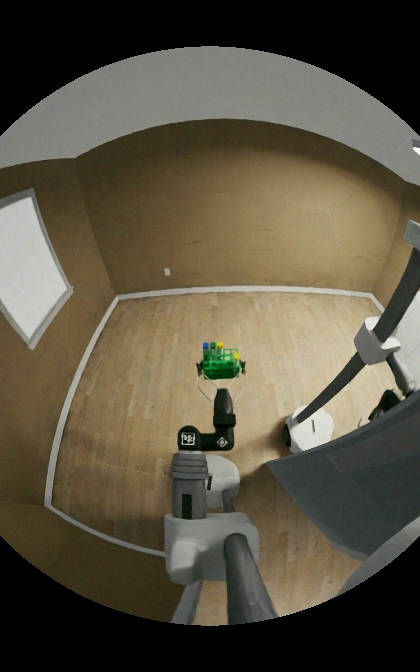

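execute_actions --actions '[{"r2":{"base":{"strafe_m":-0.13},"pace":"slow"}}]' --cameras '[]'

execute_actions --actions '[{"r1":{"joints":{"gripper_m":0.1}}}]' --cameras '[]'

execute_actions --actions '[{"r1":{"base":{"strafe_m":0.45}}}]' --cameras '[]'

execute_actions --actions '[{"r1":{"base":{"translate_m":-1.0},"joints":{"wrist_yaw_rad":3.1}},"r2":{"base":{"strafe_m":-0.38},"pace":"slow"}}]' --cameras '["r2_head_right_camera"]'

Scene clock: 85.93 s.
r1.base_odometry: x=+0.995 y=-1.767 heading=-1.838 (m, m, rad; r1's odometry frame)
r1.turned_by_wheels: +0.000 (rad since the last result)
r1.turned_by_imu: -0.001 (rad since the last result)
r1.base_tilt: forward=+0.2 right=-0.3 (deg)
r1.lidar_m: 0.57 1.11 1.63 1.70 1.83 2.08 2.04 2.22 0.48 0.47 0.30 0.38
r1.base_status: not commanded
r1.joint_positions: lift_m=+0.850 arm_m=+0.016 wrist_yaw_rad=-1.090 wrist_pitch_rad=-0.013 wrist_roll_rad=-0.017 gripper_m=-0.037
r1.joint_status: not commanded
r1.on_its_own: wrist_yaw_rad is at rest, and its effort (+30) is outside its rest range (-13 to +13)
r1.motor_effort: lift_m=+21(21) arm_m=-3(3) wrist_yaw_rad=+30(29) wrist_pitch_rad=-5(5) wrist_roll_rad=+0(0) gripper_m=-21(23) wheel_0=-5(5) wheel_1=+1(1) wheel_2=-5(5) (%)
r1.hand_pose: x=+0.2432 y=-0.2962 z=+1.0318 quat_wxyz=(+0.855, -0.011, -0.001, -0.519) (m; r1's base frame)
r1.wrist_depth_mm: 236 239 240 242 245 - 1983 / 237 238 240 241 244 - 1983 / 236 238 240 241 244 - 1983 / 236 237 241 243 244 496 1983 / 236 237 239 240 243 - 389 / 237 237 182 183 182 - - / 236 147 238 143 242 - 1921
r2.base_odometry: x=+1.906 y=+0.804 heading=-2.094 (m, m, rad; r2's odometry frame)
r2.turned_by_wheels: +0.000 (rad since the last result)
r2.turned_by_imu: -0.003 (rad since the last result)
r2.base_tilt: forward=+0.3 right=+0.0 (deg)
r2.lidar_m: 0.42 2.39 1.78 1.70 1.00 0.70 0.75 1.15 0.41 0.29 0.27 0.45
r2.base_status: done
r2.joint_positions: lift_m=+0.830 arm_m=+0.011 wrist_yaw_rad=+0.000 wrist_pitch_rad=+0.023 wrist_roll_rad=-0.006 gripper_m=+0.070
r2.joint_status: not commanded
r2.motor_effort: lift_m=+20(20) arm_m=-4(5) wrist_yaw_rad=+0(1) wrist_pitch_rad=-8(8) wrist_roll_rad=+5(4) gripper_m=-21(23) wheel_0=-1(5) wheel_1=+0(7) wheel_2=+1(1) (%)
r2.hand_pose: x=+0.4701 y=-0.0874 z=+1.0016 quat_wxyz=(+1.000, -0.003, +0.011, +0.000) (m; r2's base frame)
r2.wrist_depth_mm: - - - - - - - / - - - - - - - / - - - - - - - / - - - 240 254 - - / - - 209 240 190 - - / - 178 188 202 185 177 - / - - 201 - 189 - -
pictures: none
No camera images: the call's "cameras" was empty. Leave "cameras" out to get every camera's image.

Scene clock: 88.37 s.
r1.base_odometry: x=+0.995 y=-1.767 heading=-1.837 (m, m, rad; r1's odometry frame)
r1.turned_by_wheels: +0.001 (rad since the last result)
r1.turned_by_imu: +0.000 (rad since the last result)
r1.base_tilt: forward=+0.1 right=-0.2 (deg)
r1.lidar_m: 0.62 1.12 1.55 1.68 1.81 2.12 2.04 2.21 0.45 0.45 0.40 0.47
r1.base_status: not commanded
r1.joint_positions: lift_m=+0.850 arm_m=+0.016 wrist_yaw_rad=-1.080 wrist_pitch_rad=-0.013 wrist_roll_rad=-0.017 gripper_m=+0.100
r1.joint_status: all done
r1.motor_effort: lift_m=+21(21) arm_m=-2(3) wrist_yaw_rad=+0(34) wrist_pitch_rad=-6(5) wrist_roll_rad=+0(0) gripper_m=-1(14) wheel_0=-2(5) wheel_1=+2(1) wheel_2=-1(5) (%)
r1.hand_pose: x=+0.2461 y=-0.2956 z=+1.0318 quat_wxyz=(+0.858, -0.011, -0.001, -0.514) (m; r1's base frame)
r1.wrist_depth_mm: 306 312 320 325 - - 1983 / 306 312 319 324 340 - 1983 / 304 312 320 324 336 - 1921 / 306 312 322 327 338 496 1863 / 304 310 317 325 336 - 392 / 304 307 317 324 200 - 1921 / 304 307 315 150 332 - -
r2.base_odometry: x=+1.906 y=+0.804 heading=-2.094 (m, m, rad; r2's odometry frame)
r2.turned_by_wheels: +0.000 (rad since the last result)
r2.turned_by_imu: -0.001 (rad since the last result)
r2.base_tilt: forward=+0.3 right=-0.3 (deg)
r2.lidar_m: 0.43 2.40 1.79 1.71 1.00 0.73 0.76 1.15 0.32 0.25 0.33 0.43
r2.base_status: not commanded
r2.joint_positions: lift_m=+0.830 arm_m=+0.011 wrist_yaw_rad=+0.000 wrist_pitch_rad=+0.023 wrist_roll_rad=-0.006 gripper_m=+0.070
r2.joint_status: not commanded
r2.motor_effort: lift_m=+20(20) arm_m=-4(4) wrist_yaw_rad=+0(1) wrist_pitch_rad=-9(9) wrist_roll_rad=+4(4) gripper_m=-23(22) wheel_0=-1(4) wheel_1=+1(3) wheel_2=+1(2) (%)
r2.hand_pose: x=+0.4701 y=-0.0874 z=+1.0016 quat_wxyz=(+1.000, -0.003, +0.011, +0.000) (m; r2's base frame)
r2.wrist_depth_mm: - - - - - - - / - - - - - - - / - - - - - - - / - - - 240 256 - - / - - 209 240 189 - - / - 178 189 203 185 177 - / - - 202 - 188 - -
pictures: none
No camera images: the call's "cameras" was empty. Leave "cameras" out to get every camera's image.

Scene clock: 91.20 s.
r1.base_odometry: x=+1.430 y=-1.886 heading=-1.837 (m, m, rad; r1's odometry frame)
r1.turned_by_wheels: +0.000 (rad since the last result)
r1.turned_by_imu: +0.000 (rad since the last result)
r1.base_tilt: forward=+0.2 right=-0.3 (deg)
r1.lidar_m: 1.04 1.11 1.27 1.23 1.36 2.08 2.02 2.15 2.87 0.89 0.81 0.87
r1.base_status: done
r1.joint_positions: lift_m=+0.850 arm_m=+0.016 wrist_yaw_rad=-1.080 wrist_pitch_rad=-0.013 wrist_roll_rad=-0.017 gripper_m=+0.100
r1.joint_status: not commanded
r1.motor_effort: lift_m=+21(21) arm_m=-3(2) wrist_yaw_rad=-1(4) wrist_pitch_rad=-6(5) wrist_roll_rad=+0(0) gripper_m=+0(0) wheel_0=+1(11) wheel_1=+0(10) wheel_2=+1(1) (%)
r1.hand_pose: x=+0.2461 y=-0.2956 z=+1.0318 quat_wxyz=(+0.858, -0.011, -0.001, -0.514) (m; r1's base frame)
r1.wrist_depth_mm: 676 691 715 741 759 - - / 676 691 715 723 741 - - / 676 683 715 732 741 - - / 676 683 707 723 741 917 - / 676 691 699 723 750 - - / 668 668 699 723 200 - - / 668 683 699 150 741 - -
r2.base_odometry: x=+1.906 y=+0.804 heading=-2.094 (m, m, rad; r2's odometry frame)
r2.turned_by_wheels: +0.000 (rad since the last result)
r2.turned_by_imu: -0.001 (rad since the last result)
r2.base_tilt: forward=+0.2 right=-0.2 (deg)
r2.lidar_m: 0.43 2.41 1.77 1.70 1.00 0.72 0.76 1.16 0.29 0.25 0.96 0.42
r2.base_status: not commanded
r2.joint_positions: lift_m=+0.830 arm_m=+0.011 wrist_yaw_rad=+0.000 wrist_pitch_rad=+0.023 wrist_roll_rad=-0.006 gripper_m=+0.070
r2.joint_status: not commanded
r2.motor_effort: lift_m=+20(20) arm_m=-4(5) wrist_yaw_rad=-1(0) wrist_pitch_rad=-9(9) wrist_roll_rad=+4(4) gripper_m=-24(21) wheel_0=-1(1) wheel_1=-1(1) wheel_2=-1(1) (%)
r2.hand_pose: x=+0.4701 y=-0.0874 z=+1.0016 quat_wxyz=(+1.000, -0.003, +0.011, +0.000) (m; r2's base frame)
r2.wrist_depth_mm: - - - - - - - / - - - - - - - / - - - - - - - / - - - 241 254 - - / - - 209 239 189 - - / - 178 188 202 185 177 - / - - 202 - 189 - -
pictures: none
No camera images: the call's "cameras" was empty. Leave "cameras" out to get every camera's image.

Scene clock: 96.13 s.
r1.base_odometry: x=+1.693 y=-0.921 heading=-1.837 (m, m, rad; r1's odometry frame)
r1.turned_by_wheels: +0.000 (rad since the last result)
r1.turned_by_imu: +0.001 (rad since the last result)
r1.base_tilt: forward=+0.2 right=-0.3 (deg)
r1.lidar_m: 1.67 1.81 1.35 1.33 1.37 1.05 1.00 1.11 1.63 2.72 2.75 0.99
r1.base_status: done
r1.joint_positions: lift_m=+0.850 arm_m=+0.016 wrist_yaw_rad=+3.100 wrist_pitch_rad=-0.013 wrist_roll_rad=-0.017 gripper_m=+0.100
r1.joint_status: all done
r1.motor_effort: lift_m=+21(21) arm_m=-3(2) wrist_yaw_rad=+0(5) wrist_pitch_rad=-6(5) wrist_roll_rad=+0(1) gripper_m=-2(1) wheel_0=-1(5) wheel_1=-1(0) wheel_2=-1(9) (%)
r1.hand_pose: x=-0.0972 y=+0.0994 z=+1.0319 quat_wxyz=(+0.021, +0.006, -0.009, +1.000) (m; r1's base frame)
r1.wrist_depth_mm: - 151 1205 1182 1182 1182 1205 / - 132 1229 1182 1205 1182 1182 / 106 141 236 1182 1205 1182 1182 / 121 150 1205 1205 1205 1182 1182 / 1205 1182 1182 1205 1160 1205 1160 / 1160 1182 1182 1160 200 1205 1182 / 1160 1182 1205 150 1205 1182 1182
r2.base_odometry: x=+1.577 y=+0.994 heading=-2.094 (m, m, rad; r2's odometry frame)
r2.turned_by_wheels: +0.000 (rad since the last result)
r2.turned_by_imu: -0.005 (rad since the last result)
r2.base_tilt: forward=+0.3 right=-0.1 (deg)
r2.lidar_m: 0.42 2.46 2.18 2.10 1.04 0.91 3.08 0.39 0.25 - 3.25 0.25
r2.base_status: done
r2.joint_positions: lift_m=+0.830 arm_m=+0.011 wrist_yaw_rad=+0.000 wrist_pitch_rad=+0.023 wrist_roll_rad=-0.006 gripper_m=+0.070
r2.joint_status: not commanded
r2.motor_effort: lift_m=+20(20) arm_m=-5(4) wrist_yaw_rad=+1(1) wrist_pitch_rad=-8(9) wrist_roll_rad=+4(4) gripper_m=-23(24) wheel_0=-1(6) wheel_1=-2(7) wheel_2=+1(2) (%)
r2.hand_pose: x=+0.4701 y=-0.0874 z=+1.0016 quat_wxyz=(+1.000, -0.003, +0.011, +0.000) (m; r2's base frame)
r2.wrist_depth_mm: - - - - - 1205 - / - - - - - - - / - - - - - 1118 - / - - - 242 255 - - / - - 210 240 189 - - / - 178 189 202 185 177 - / - - 202 - 189 1921 -
pictures: r2_head_right_camera
Images, in order (width x height): r2_head_right_camera 420x672.

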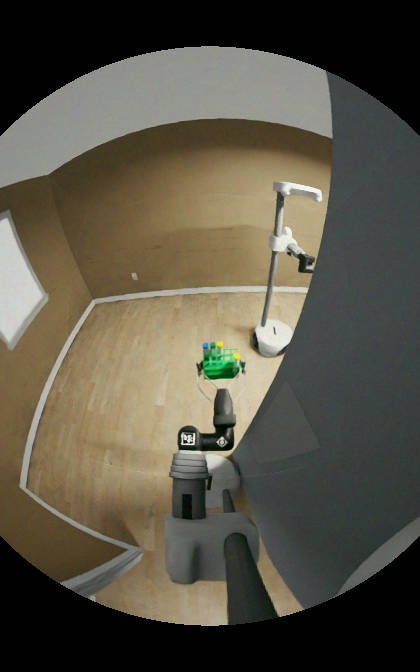

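execute_actions --actions '[{"r1":{"base":{"strafe_m":-1.5}},"r2":{"base":{"translate_m":0.15},"pace":"slow"}}]' --cameras '[]'

execute_actions --actions '[{"r1":{"base":{"translate_m":1.6}}}]' --cameras '["r1_head_left_camera"]'

Scene clock: 105.60 s.
r1.base_odometry: x=+0.246 y=-0.526 heading=-1.838 (m, m, rad; r1's odometry frame)
r1.turned_by_wheels: +0.000 (rad since the last result)
r1.turned_by_imu: -0.006 (rad since the last result)
r1.base_tilt: forward=+0.2 right=-0.3 (deg)
r1.lidar_m: 1.96 1.13 1.02 2.81 1.53 1.13 1.13 1.20 1.25 1.21 1.31 1.98
r1.base_status: done
r1.joint_positions: lift_m=+0.850 arm_m=+0.016 wrist_yaw_rad=+3.100 wrist_pitch_rad=-0.013 wrist_roll_rad=-0.017 gripper_m=+0.100
r1.joint_status: not commanded
r1.motor_effort: lift_m=+21(21) arm_m=-2(2) wrist_yaw_rad=-1(1) wrist_pitch_rad=-5(5) wrist_roll_rad=-1(0) gripper_m=-4(4) wheel_0=-2(9) wheel_1=+1(8) wheel_2=+0(3) (%)
r1.hand_pose: x=-0.0972 y=+0.0994 z=+1.0319 quat_wxyz=(+0.021, +0.006, -0.009, +1.000) (m; r1's base frame)
r1.wrist_depth_mm: - 151 1308 1336 1308 1308 1308 / - 132 1308 1281 1308 1308 1308 / 106 140 236 1308 1308 1336 1308 / 122 150 1281 1281 1308 1308 1281 / 1281 1308 1308 1281 1308 1366 1281 / 1281 1281 1308 1336 200 1281 1281 / 1281 1281 1308 141 1308 1336 1281
r2.base_odometry: x=+1.502 y=+0.864 heading=-2.094 (m, m, rad; r2's odometry frame)
r2.turned_by_wheels: +0.000 (rad since the last result)
r2.turned_by_imu: -0.005 (rad since the last result)
r2.base_tilt: forward=+0.2 right=+0.0 (deg)
r2.lidar_m: 0.43 1.12 1.33 2.08 1.23 1.01 3.25 0.36 0.25 2.07 2.11 0.44
r2.base_status: done
r2.joint_positions: lift_m=+0.830 arm_m=+0.011 wrist_yaw_rad=+0.000 wrist_pitch_rad=+0.023 wrist_roll_rad=-0.006 gripper_m=+0.070
r2.joint_status: not commanded
r2.motor_effort: lift_m=+20(20) arm_m=-4(4) wrist_yaw_rad=+0(2) wrist_pitch_rad=-9(9) wrist_roll_rad=+4(4) gripper_m=-22(23) wheel_0=+0(6) wheel_1=+0(3) wheel_2=-2(7) (%)
r2.hand_pose: x=+0.4701 y=-0.0874 z=+1.0016 quat_wxyz=(+1.000, -0.003, +0.011, +0.000) (m; r2's base frame)
r2.wrist_depth_mm: - - 1983 - 1921 - 1921 / - - 1983 1983 - 1983 - / - - - - 1983 - 1983 / - - - 240 255 1983 1983 / - - 209 238 189 - - / - 178 188 202 185 178 - / - - 202 - 190 - -
pictures: none
No camera images: the call's "cameras" was empty. Leave "cameras" out to get every camera's image.

Scene clock: 112.43 s.
r1.base_odometry: x=-0.176 y=-2.069 heading=-1.837 (m, m, rad; r1's odometry frame)
r1.turned_by_wheels: +0.000 (rad since the last result)
r1.turned_by_imu: -0.007 (rad since the last result)
r1.base_tilt: forward=+0.2 right=-0.3 (deg)
r1.lidar_m: 0.34 0.36 1.14 1.00 0.67 1.12 2.73 1.79 1.36 1.25 0.54 0.37
r1.base_status: done
r1.joint_positions: lift_m=+0.850 arm_m=+0.016 wrist_yaw_rad=+3.100 wrist_pitch_rad=-0.013 wrist_roll_rad=-0.017 gripper_m=+0.100
r1.joint_status: not commanded
r1.motor_effort: lift_m=+21(21) arm_m=-2(2) wrist_yaw_rad=+1(2) wrist_pitch_rad=-6(5) wrist_roll_rad=+0(0) gripper_m=-1(2) wheel_0=+0(5) wheel_1=+0(0) wheel_2=+1(10) (%)
r1.hand_pose: x=-0.0972 y=+0.0994 z=+1.0319 quat_wxyz=(+0.021, +0.006, -0.009, +1.000) (m; r1's base frame)
r1.wrist_depth_mm: - 150 - - - - - / - 132 - - - - - / 105 141 236 - - - - / 122 150 - - - - - / - - - - - - - / - - - - 200 - - / - - - 149 - - -
r2.base_odometry: x=+1.502 y=+0.864 heading=-2.094 (m, m, rad; r2's odometry frame)
r2.turned_by_wheels: +0.000 (rad since the last result)
r2.turned_by_imu: -0.003 (rad since the last result)
r2.base_tilt: forward=+0.2 right=-0.2 (deg)
r2.lidar_m: 0.44 2.32 2.15 2.09 0.65 0.82 3.25 0.37 0.25 2.06 2.11 2.31
r2.base_status: not commanded
r2.joint_positions: lift_m=+0.830 arm_m=+0.011 wrist_yaw_rad=+0.000 wrist_pitch_rad=+0.023 wrist_roll_rad=-0.006 gripper_m=+0.070
r2.joint_status: not commanded
r2.motor_effort: lift_m=+20(21) arm_m=-4(4) wrist_yaw_rad=+1(0) wrist_pitch_rad=-8(9) wrist_roll_rad=+5(4) gripper_m=-22(19) wheel_0=+1(1) wheel_1=+0(0) wheel_2=-2(2) (%)
r2.hand_pose: x=+0.4701 y=-0.0874 z=+1.0016 quat_wxyz=(+1.000, -0.003, +0.011, +0.000) (m; r2's base frame)
r2.wrist_depth_mm: - - 1983 - - 1921 1983 / - - - 1983 1983 1983 1983 / - - - - - 1983 1983 / - - - 239 254 1983 1983 / - - 210 241 189 - 1983 / - 178 189 202 184 177 1983 / - - 202 - 189 - -
pictures: r1_head_left_camera
Images, in order (width x height): r1_head_left_camera 420x672.

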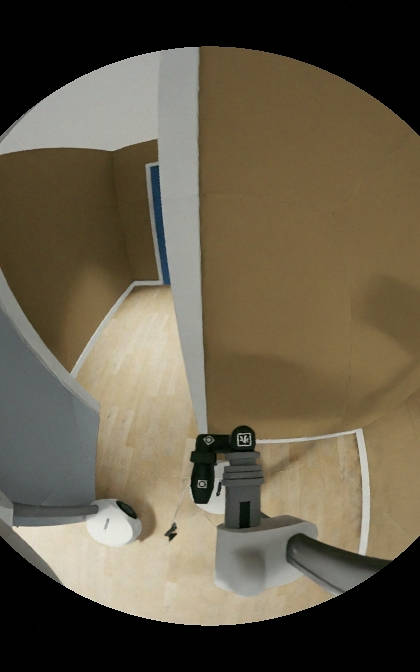

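execute_actions --actions '[{"r1":{"base":{"translate_m":0.05},"pace":"slow"}}]' --cameras '[]'

execute_actions --actions '[{"r1":{"base":{"strafe_m":0.5},"pace":"slow"}}]' --cameras '["r1_head_camera"]'

execute_actions --actions '[{"r1":{"base":{"translate_m":0.9}}}]' --cameras '["r1_head_camera"]'

Scene clock: 115.70 s.
r1.base_odometry: x=-0.189 y=-2.117 heading=-1.837 (m, m, rad; r1's odometry frame)
r1.turned_by_wheels: +0.000 (rad since the last result)
r1.turned_by_imu: -0.001 (rad since the last result)
r1.base_tilt: forward=+0.1 right=-0.2 (deg)
r1.lidar_m: 0.30 0.31 1.12 1.04 0.68 0.79 2.76 1.79 1.39 1.08 0.46 0.32
r1.base_status: done
r1.joint_positions: lift_m=+0.850 arm_m=+0.016 wrist_yaw_rad=+3.100 wrist_pitch_rad=-0.013 wrist_roll_rad=-0.017 gripper_m=+0.100
r1.joint_status: not commanded
r1.motor_effort: lift_m=+21(21) arm_m=-3(2) wrist_yaw_rad=+1(1) wrist_pitch_rad=-4(5) wrist_roll_rad=-1(0) gripper_m=+0(3) wheel_0=+1(5) wheel_1=+2(5) wheel_2=-1(5) (%)
r1.hand_pose: x=-0.0972 y=+0.0994 z=+1.0319 quat_wxyz=(+0.021, +0.006, -0.009, +1.000) (m; r1's base frame)
r1.wrist_depth_mm: - 150 - - - - - / - 132 - - - - - / 106 140 236 - - - - / 121 150 - - - - - / - - - - - - - / - - - - 200 - - / - - - 150 - - -
r2.base_odometry: x=+1.502 y=+0.864 heading=-2.094 (m, m, rad; r2's odometry frame)
r2.turned_by_wheels: +0.000 (rad since the last result)
r2.turned_by_imu: -0.001 (rad since the last result)
r2.base_tilt: forward=+0.2 right=-0.1 (deg)
r2.lidar_m: 0.43 2.30 2.15 2.10 0.69 0.76 3.25 0.39 0.25 2.06 2.10 2.30
r2.base_status: not commanded
r2.joint_positions: lift_m=+0.830 arm_m=+0.011 wrist_yaw_rad=+0.000 wrist_pitch_rad=+0.023 wrist_roll_rad=-0.006 gripper_m=+0.070
r2.joint_status: not commanded
r2.motor_effort: lift_m=+20(20) arm_m=-4(4) wrist_yaw_rad=+0(1) wrist_pitch_rad=-8(8) wrist_roll_rad=+5(5) gripper_m=-22(21) wheel_0=+1(1) wheel_1=+0(0) wheel_2=-2(2) (%)
r2.hand_pose: x=+0.4701 y=-0.0874 z=+1.0016 quat_wxyz=(+1.000, -0.003, +0.011, +0.000) (m; r2's base frame)
r2.wrist_depth_mm: - - 1983 1983 1921 1863 1921 / - - - - 1921 1983 1983 / - - - - - 1983 1983 / - - - 240 254 - 1983 / - - 209 240 189 - - / - 177 188 203 185 177 - / - - 202 - 189 - 1983
pictures: none
No camera images: the call's "cameras" was empty. Leave "cameras" out to get every camera's image.

Scene clock: 121.83 s.
r1.base_odometry: x=+0.293 y=-2.249 heading=-1.838 (m, m, rad; r1's odometry frame)
r1.turned_by_wheels: +0.000 (rad since the last result)
r1.turned_by_imu: -0.001 (rad since the last result)
r1.base_tilt: forward=+0.2 right=-0.2 (deg)
r1.lidar_m: 2.65 1.63 0.56 0.50 0.42 0.34 0.42 2.51 1.89 1.19 0.45 0.48
r1.base_status: done
r1.joint_positions: lift_m=+0.850 arm_m=+0.016 wrist_yaw_rad=+3.100 wrist_pitch_rad=-0.013 wrist_roll_rad=-0.017 gripper_m=+0.100
r1.joint_status: not commanded
r1.motor_effort: lift_m=+21(21) arm_m=-3(2) wrist_yaw_rad=+0(1) wrist_pitch_rad=-5(5) wrist_roll_rad=+0(0) gripper_m=-4(0) wheel_0=-3(6) wheel_1=+0(8) wheel_2=+0(2) (%)
r1.hand_pose: x=-0.0972 y=+0.0994 z=+1.0319 quat_wxyz=(+0.021, +0.006, -0.009, +1.000) (m; r1's base frame)
r1.wrist_depth_mm: - 151 - - - 627 564 / - 133 - - - 627 559 / 106 141 236 - 504 525 564 / 122 150 - - 455 452 559 / - - - - - 559 564 / - - - - 200 640 559 / - - - 150 - 569 564
r2.base_odometry: x=+1.502 y=+0.864 heading=-2.094 (m, m, rad; r2's odometry frame)
r2.turned_by_wheels: +0.000 (rad since the last result)
r2.turned_by_imu: -0.003 (rad since the last result)
r2.base_tilt: forward=+0.3 right=-0.1 (deg)
r2.lidar_m: 0.44 2.32 2.15 2.09 0.43 0.36 0.40 0.38 0.25 2.05 2.10 2.31
r2.base_status: not commanded
r2.joint_positions: lift_m=+0.830 arm_m=+0.011 wrist_yaw_rad=+0.000 wrist_pitch_rad=+0.023 wrist_roll_rad=-0.006 gripper_m=+0.070
r2.joint_status: not commanded
r2.motor_effort: lift_m=+20(20) arm_m=-4(4) wrist_yaw_rad=+0(0) wrist_pitch_rad=-9(8) wrist_roll_rad=+4(4) gripper_m=-17(20) wheel_0=+1(1) wheel_1=+0(0) wheel_2=-2(2) (%)
r2.hand_pose: x=+0.4701 y=-0.0874 z=+1.0016 quat_wxyz=(+1.000, -0.003, +0.011, +0.000) (m; r2's base frame)
r2.wrist_depth_mm: - - 1983 - 1921 1983 1983 / - - - - 1983 1921 1983 / - - - - - - - / - - - 239 255 1983 1983 / - - 210 239 189 - 1983 / - 178 189 203 184 177 - / - - 202 - 189 - 1983
pictures: r1_head_camera
Images, in order (width x height): r1_head_camera 420x560.

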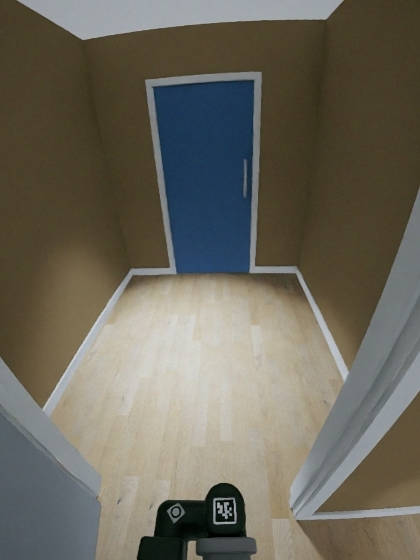

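Scene clock: 126.33 s.
r1.base_odometry: x=+0.056 y=-3.117 heading=-1.837 (m, m, rad; r1's odometry frame)
r1.turned_by_wheels: +0.000 (rad since the last result)
r1.turned_by_imu: -0.004 (rad since the last result)
r1.base_tilt: forward=+0.2 right=-0.2 (deg)
r1.lidar_m: 1.74 1.54 1.18 1.14 0.73 0.86 1.20 0.53 0.62 0.87 0.94 1.39
r1.base_status: done
r1.joint_positions: lift_m=+0.850 arm_m=+0.016 wrist_yaw_rad=+3.100 wrist_pitch_rad=-0.013 wrist_roll_rad=-0.017 gripper_m=+0.100
r1.joint_status: not commanded
r1.motor_effort: lift_m=+21(21) arm_m=-2(2) wrist_yaw_rad=-1(1) wrist_pitch_rad=-5(5) wrist_roll_rad=+0(0) gripper_m=+0(0) wheel_0=+2(7) wheel_1=+0(4) wheel_2=+2(7) (%)
r1.hand_pose: x=-0.0973 y=+0.0994 z=+1.0319 quat_wxyz=(+0.021, +0.006, -0.009, +1.000) (m; r1's base frame)
r1.wrist_depth_mm: - 150 - - 1430 946 723 / - 132 - - 1430 946 723 / 106 140 236 - 1464 960 732 / 121 150 - - 1397 960 723 / - - - - 1397 946 732 / - - - - 200 946 723 / - - - 150 1430 866 723
r2.base_odometry: x=+1.502 y=+0.864 heading=-2.094 (m, m, rad; r2's odometry frame)
r2.turned_by_wheels: +0.000 (rad since the last result)
r2.turned_by_imu: -0.002 (rad since the last result)
r2.base_tilt: forward=+0.2 right=-0.2 (deg)
r2.lidar_m: 0.43 2.32 2.16 2.09 1.22 1.03 1.22 0.37 0.25 2.05 2.11 2.30
r2.base_status: not commanded
r2.joint_positions: lift_m=+0.830 arm_m=+0.011 wrist_yaw_rad=+0.000 wrist_pitch_rad=+0.023 wrist_roll_rad=-0.006 gripper_m=+0.070
r2.joint_status: not commanded
r2.motor_effort: lift_m=+20(20) arm_m=-4(4) wrist_yaw_rad=-1(0) wrist_pitch_rad=-9(8) wrist_roll_rad=+4(4) gripper_m=-22(21) wheel_0=+1(1) wheel_1=+0(0) wheel_2=-3(2) (%)
r2.hand_pose: x=+0.4701 y=-0.0874 z=+1.0016 quat_wxyz=(+1.000, -0.003, +0.011, +0.000) (m; r2's base frame)
r2.wrist_depth_mm: - - 1983 - 1921 1983 1921 / - - - - - - 1983 / - - - 1983 - 1983 1983 / - - - 239 254 - - / - - 209 238 188 - - / - 178 189 202 185 177 1921 / - - 202 - 189 - 1983
pictures: r1_head_camera
Images, in order (width x height): r1_head_camera 420x560.

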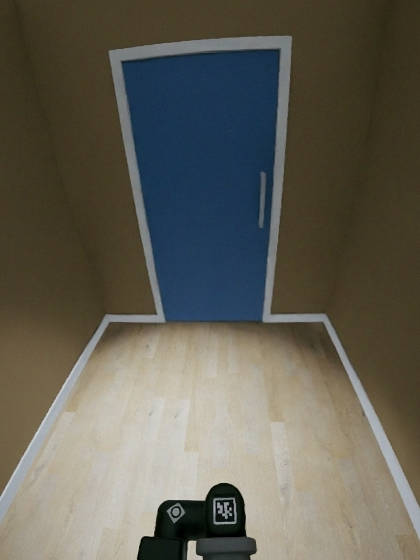

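execute_actions --actions '[{"r1":{"base":{"translate_m":0.8},"joints":{"wrist_yaw_rad":0,"lift_m":0.9}},"r2":{"base":{"rotate_rad":3.08},"pace":"slow"}}]' --cameras '[]'

execute_actions --actions '[{"r1":{"base":{"strafe_m":-0.28}},"r2":{"base":{"strafe_m":-0.1},"pace":"slow"}}]' --cameras '["r1_wrist_camera","r2_head_camera"]'

Scene clock: 132.83 s.
r1.base_odometry: x=-0.154 y=-3.889 heading=-1.837 (m, m, rad; r1's odometry frame)
r1.turned_by_wheels: +0.000 (rad since the last result)
r1.turned_by_imu: -0.005 (rad since the last result)
r1.base_tilt: forward=+0.2 right=-0.3 (deg)
r1.lidar_m: 0.97 1.06 1.13 1.09 1.17 1.32 1.33 1.24 0.94 0.92 0.99 0.95
r1.base_status: done
r1.joint_positions: lift_m=+0.900 arm_m=+0.016 wrist_yaw_rad=+0.000 wrist_pitch_rad=-0.013 wrist_roll_rad=-0.017 gripper_m=+0.100
r1.joint_status: all done
r1.motor_effort: lift_m=+21(24) arm_m=-2(2) wrist_yaw_rad=-2(10) wrist_pitch_rad=-6(5) wrist_roll_rad=+0(0) gripper_m=+2(1) wheel_0=+0(3) wheel_1=-1(9) wheel_2=+0(10) (%)
r1.hand_pose: x=+0.4758 y=-0.0874 z=+1.0818 quat_wxyz=(+1.000, -0.009, -0.007, +0.000) (m; r1's base frame)
r1.wrist_depth_mm: 798 798 809 788 768 778 768 / 788 798 798 778 778 768 778 / 788 788 778 778 768 768 759 / 798 798 788 768 788 768 778 / 788 798 778 778 778 778 768 / 798 798 798 778 200 778 768 / 788 798 788 150 778 750 768
r2.base_odometry: x=+1.502 y=+0.864 heading=+0.985 (m, m, rad; r2's odometry frame)
r2.turned_by_wheels: +3.080 (rad since the last result)
r2.turned_by_imu: +3.143 (rad since the last result)
r2.base_tilt: forward=+0.2 right=-0.3 (deg)
r2.lidar_m: 0.41 0.38 0.25 - - 2.33 2.21 2.30 2.16 2.08 1.27 1.03
r2.base_status: done
r2.joint_positions: lift_m=+0.830 arm_m=+0.011 wrist_yaw_rad=+0.000 wrist_pitch_rad=+0.023 wrist_roll_rad=-0.006 gripper_m=+0.070
r2.joint_status: not commanded
r2.motor_effort: lift_m=+20(20) arm_m=-4(4) wrist_yaw_rad=+1(0) wrist_pitch_rad=-9(8) wrist_roll_rad=+3(3) gripper_m=-22(23) wheel_0=-3(9) wheel_1=-2(7) wheel_2=-2(7) (%)
r2.hand_pose: x=+0.4700 y=-0.0874 z=+1.0016 quat_wxyz=(+1.000, -0.003, +0.011, +0.000) (m; r2's base frame)
r2.wrist_depth_mm: 1576 - - - - - 647 / 1576 - - - - - 647 / 1618 - - - - - 647 / 1537 - - 241 255 - 668 / 798 - 210 240 187 - 661 / 788 178 189 202 183 177 654 / 732 - 201 - 190 1756 668
pictures: none
No camera images: the call's "cameras" was empty. Leave "cameras" out to get every camera's image.

Scene clock: 135.10 s.
r1.base_odometry: x=-0.424 y=-3.815 heading=-1.837 (m, m, rad; r1's odometry frame)
r1.turned_by_wheels: +0.000 (rad since the last result)
r1.turned_by_imu: -0.002 (rad since the last result)
r1.base_tilt: forward=+0.2 right=-0.3 (deg)
r1.lidar_m: 0.90 1.03 1.42 1.36 1.49 1.48 1.20 0.91 0.68 0.62 0.67 1.00
r1.base_status: done
r1.joint_positions: lift_m=+0.900 arm_m=+0.016 wrist_yaw_rad=+0.000 wrist_pitch_rad=-0.013 wrist_roll_rad=-0.017 gripper_m=+0.100
r1.joint_status: not commanded
r1.motor_effort: lift_m=+21(21) arm_m=-2(2) wrist_yaw_rad=+0(2) wrist_pitch_rad=-4(5) wrist_roll_rad=+0(0) gripper_m=+1(4) wheel_0=-1(9) wheel_1=+1(10) wheel_2=-1(0) (%)
r1.hand_pose: x=+0.4758 y=-0.0874 z=+1.0818 quat_wxyz=(+1.000, -0.009, -0.007, +0.000) (m; r1's base frame)
r1.wrist_depth_mm: 778 788 768 768 768 759 759 / 788 788 759 768 768 750 750 / 778 768 768 759 759 750 750 / 778 778 768 768 778 750 759 / 788 778 759 768 768 759 759 / 778 778 768 768 200 759 750 / 778 768 768 150 768 759 759
r2.base_odometry: x=+1.585 y=+0.809 heading=+0.985 (m, m, rad; r2's odometry frame)
r2.turned_by_wheels: +0.000 (rad since the last result)
r2.turned_by_imu: -0.001 (rad since the last result)
r2.base_tilt: forward=+0.2 right=-0.2 (deg)
r2.lidar_m: 0.45 0.48 0.25 0.26 - 2.32 2.20 2.27 2.03 1.99 1.26 0.98
r2.base_status: done
r2.joint_positions: lift_m=+0.830 arm_m=+0.011 wrist_yaw_rad=+0.000 wrist_pitch_rad=+0.023 wrist_roll_rad=-0.006 gripper_m=+0.070
r2.joint_status: not commanded
r2.motor_effort: lift_m=+19(20) arm_m=-4(4) wrist_yaw_rad=-1(0) wrist_pitch_rad=-9(8) wrist_roll_rad=+4(3) gripper_m=-21(20) wheel_0=+1(4) wheel_1=-1(5) wheel_2=+0(1) (%)
r2.hand_pose: x=+0.4700 y=-0.0874 z=+1.0016 quat_wxyz=(+1.000, -0.003, +0.011, +0.000) (m; r2's base frame)
r2.wrist_depth_mm: 1708 - - - - 715 661 / 1708 - - - - 715 654 / 1756 - - - - 732 654 / 1708 - - 240 255 732 668 / 1661 - 210 240 188 699 668 / 1661 178 189 202 184 177 668 / 1576 - 201 - 189 715 668
pictures: r1_wrist_camera, r2_head_camera
Images, in order (width x height): r1_wrist_camera 616x392, r2_head_camera 420x560.

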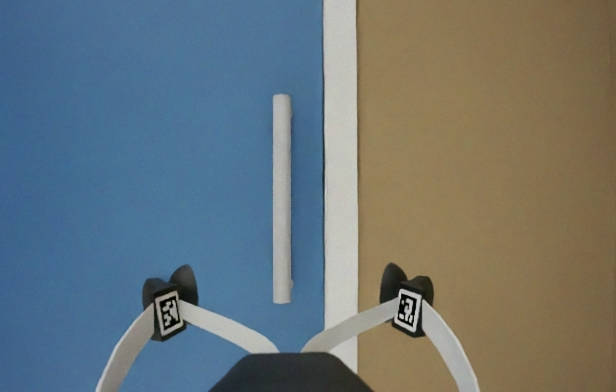

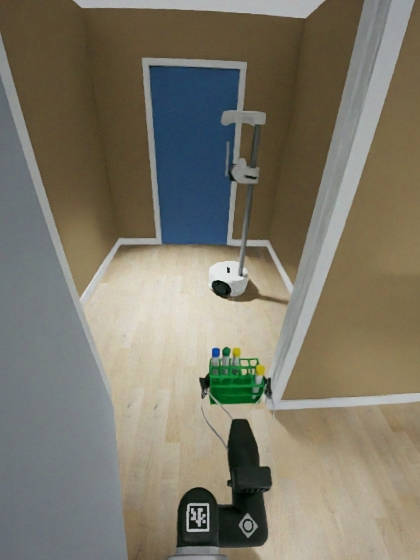

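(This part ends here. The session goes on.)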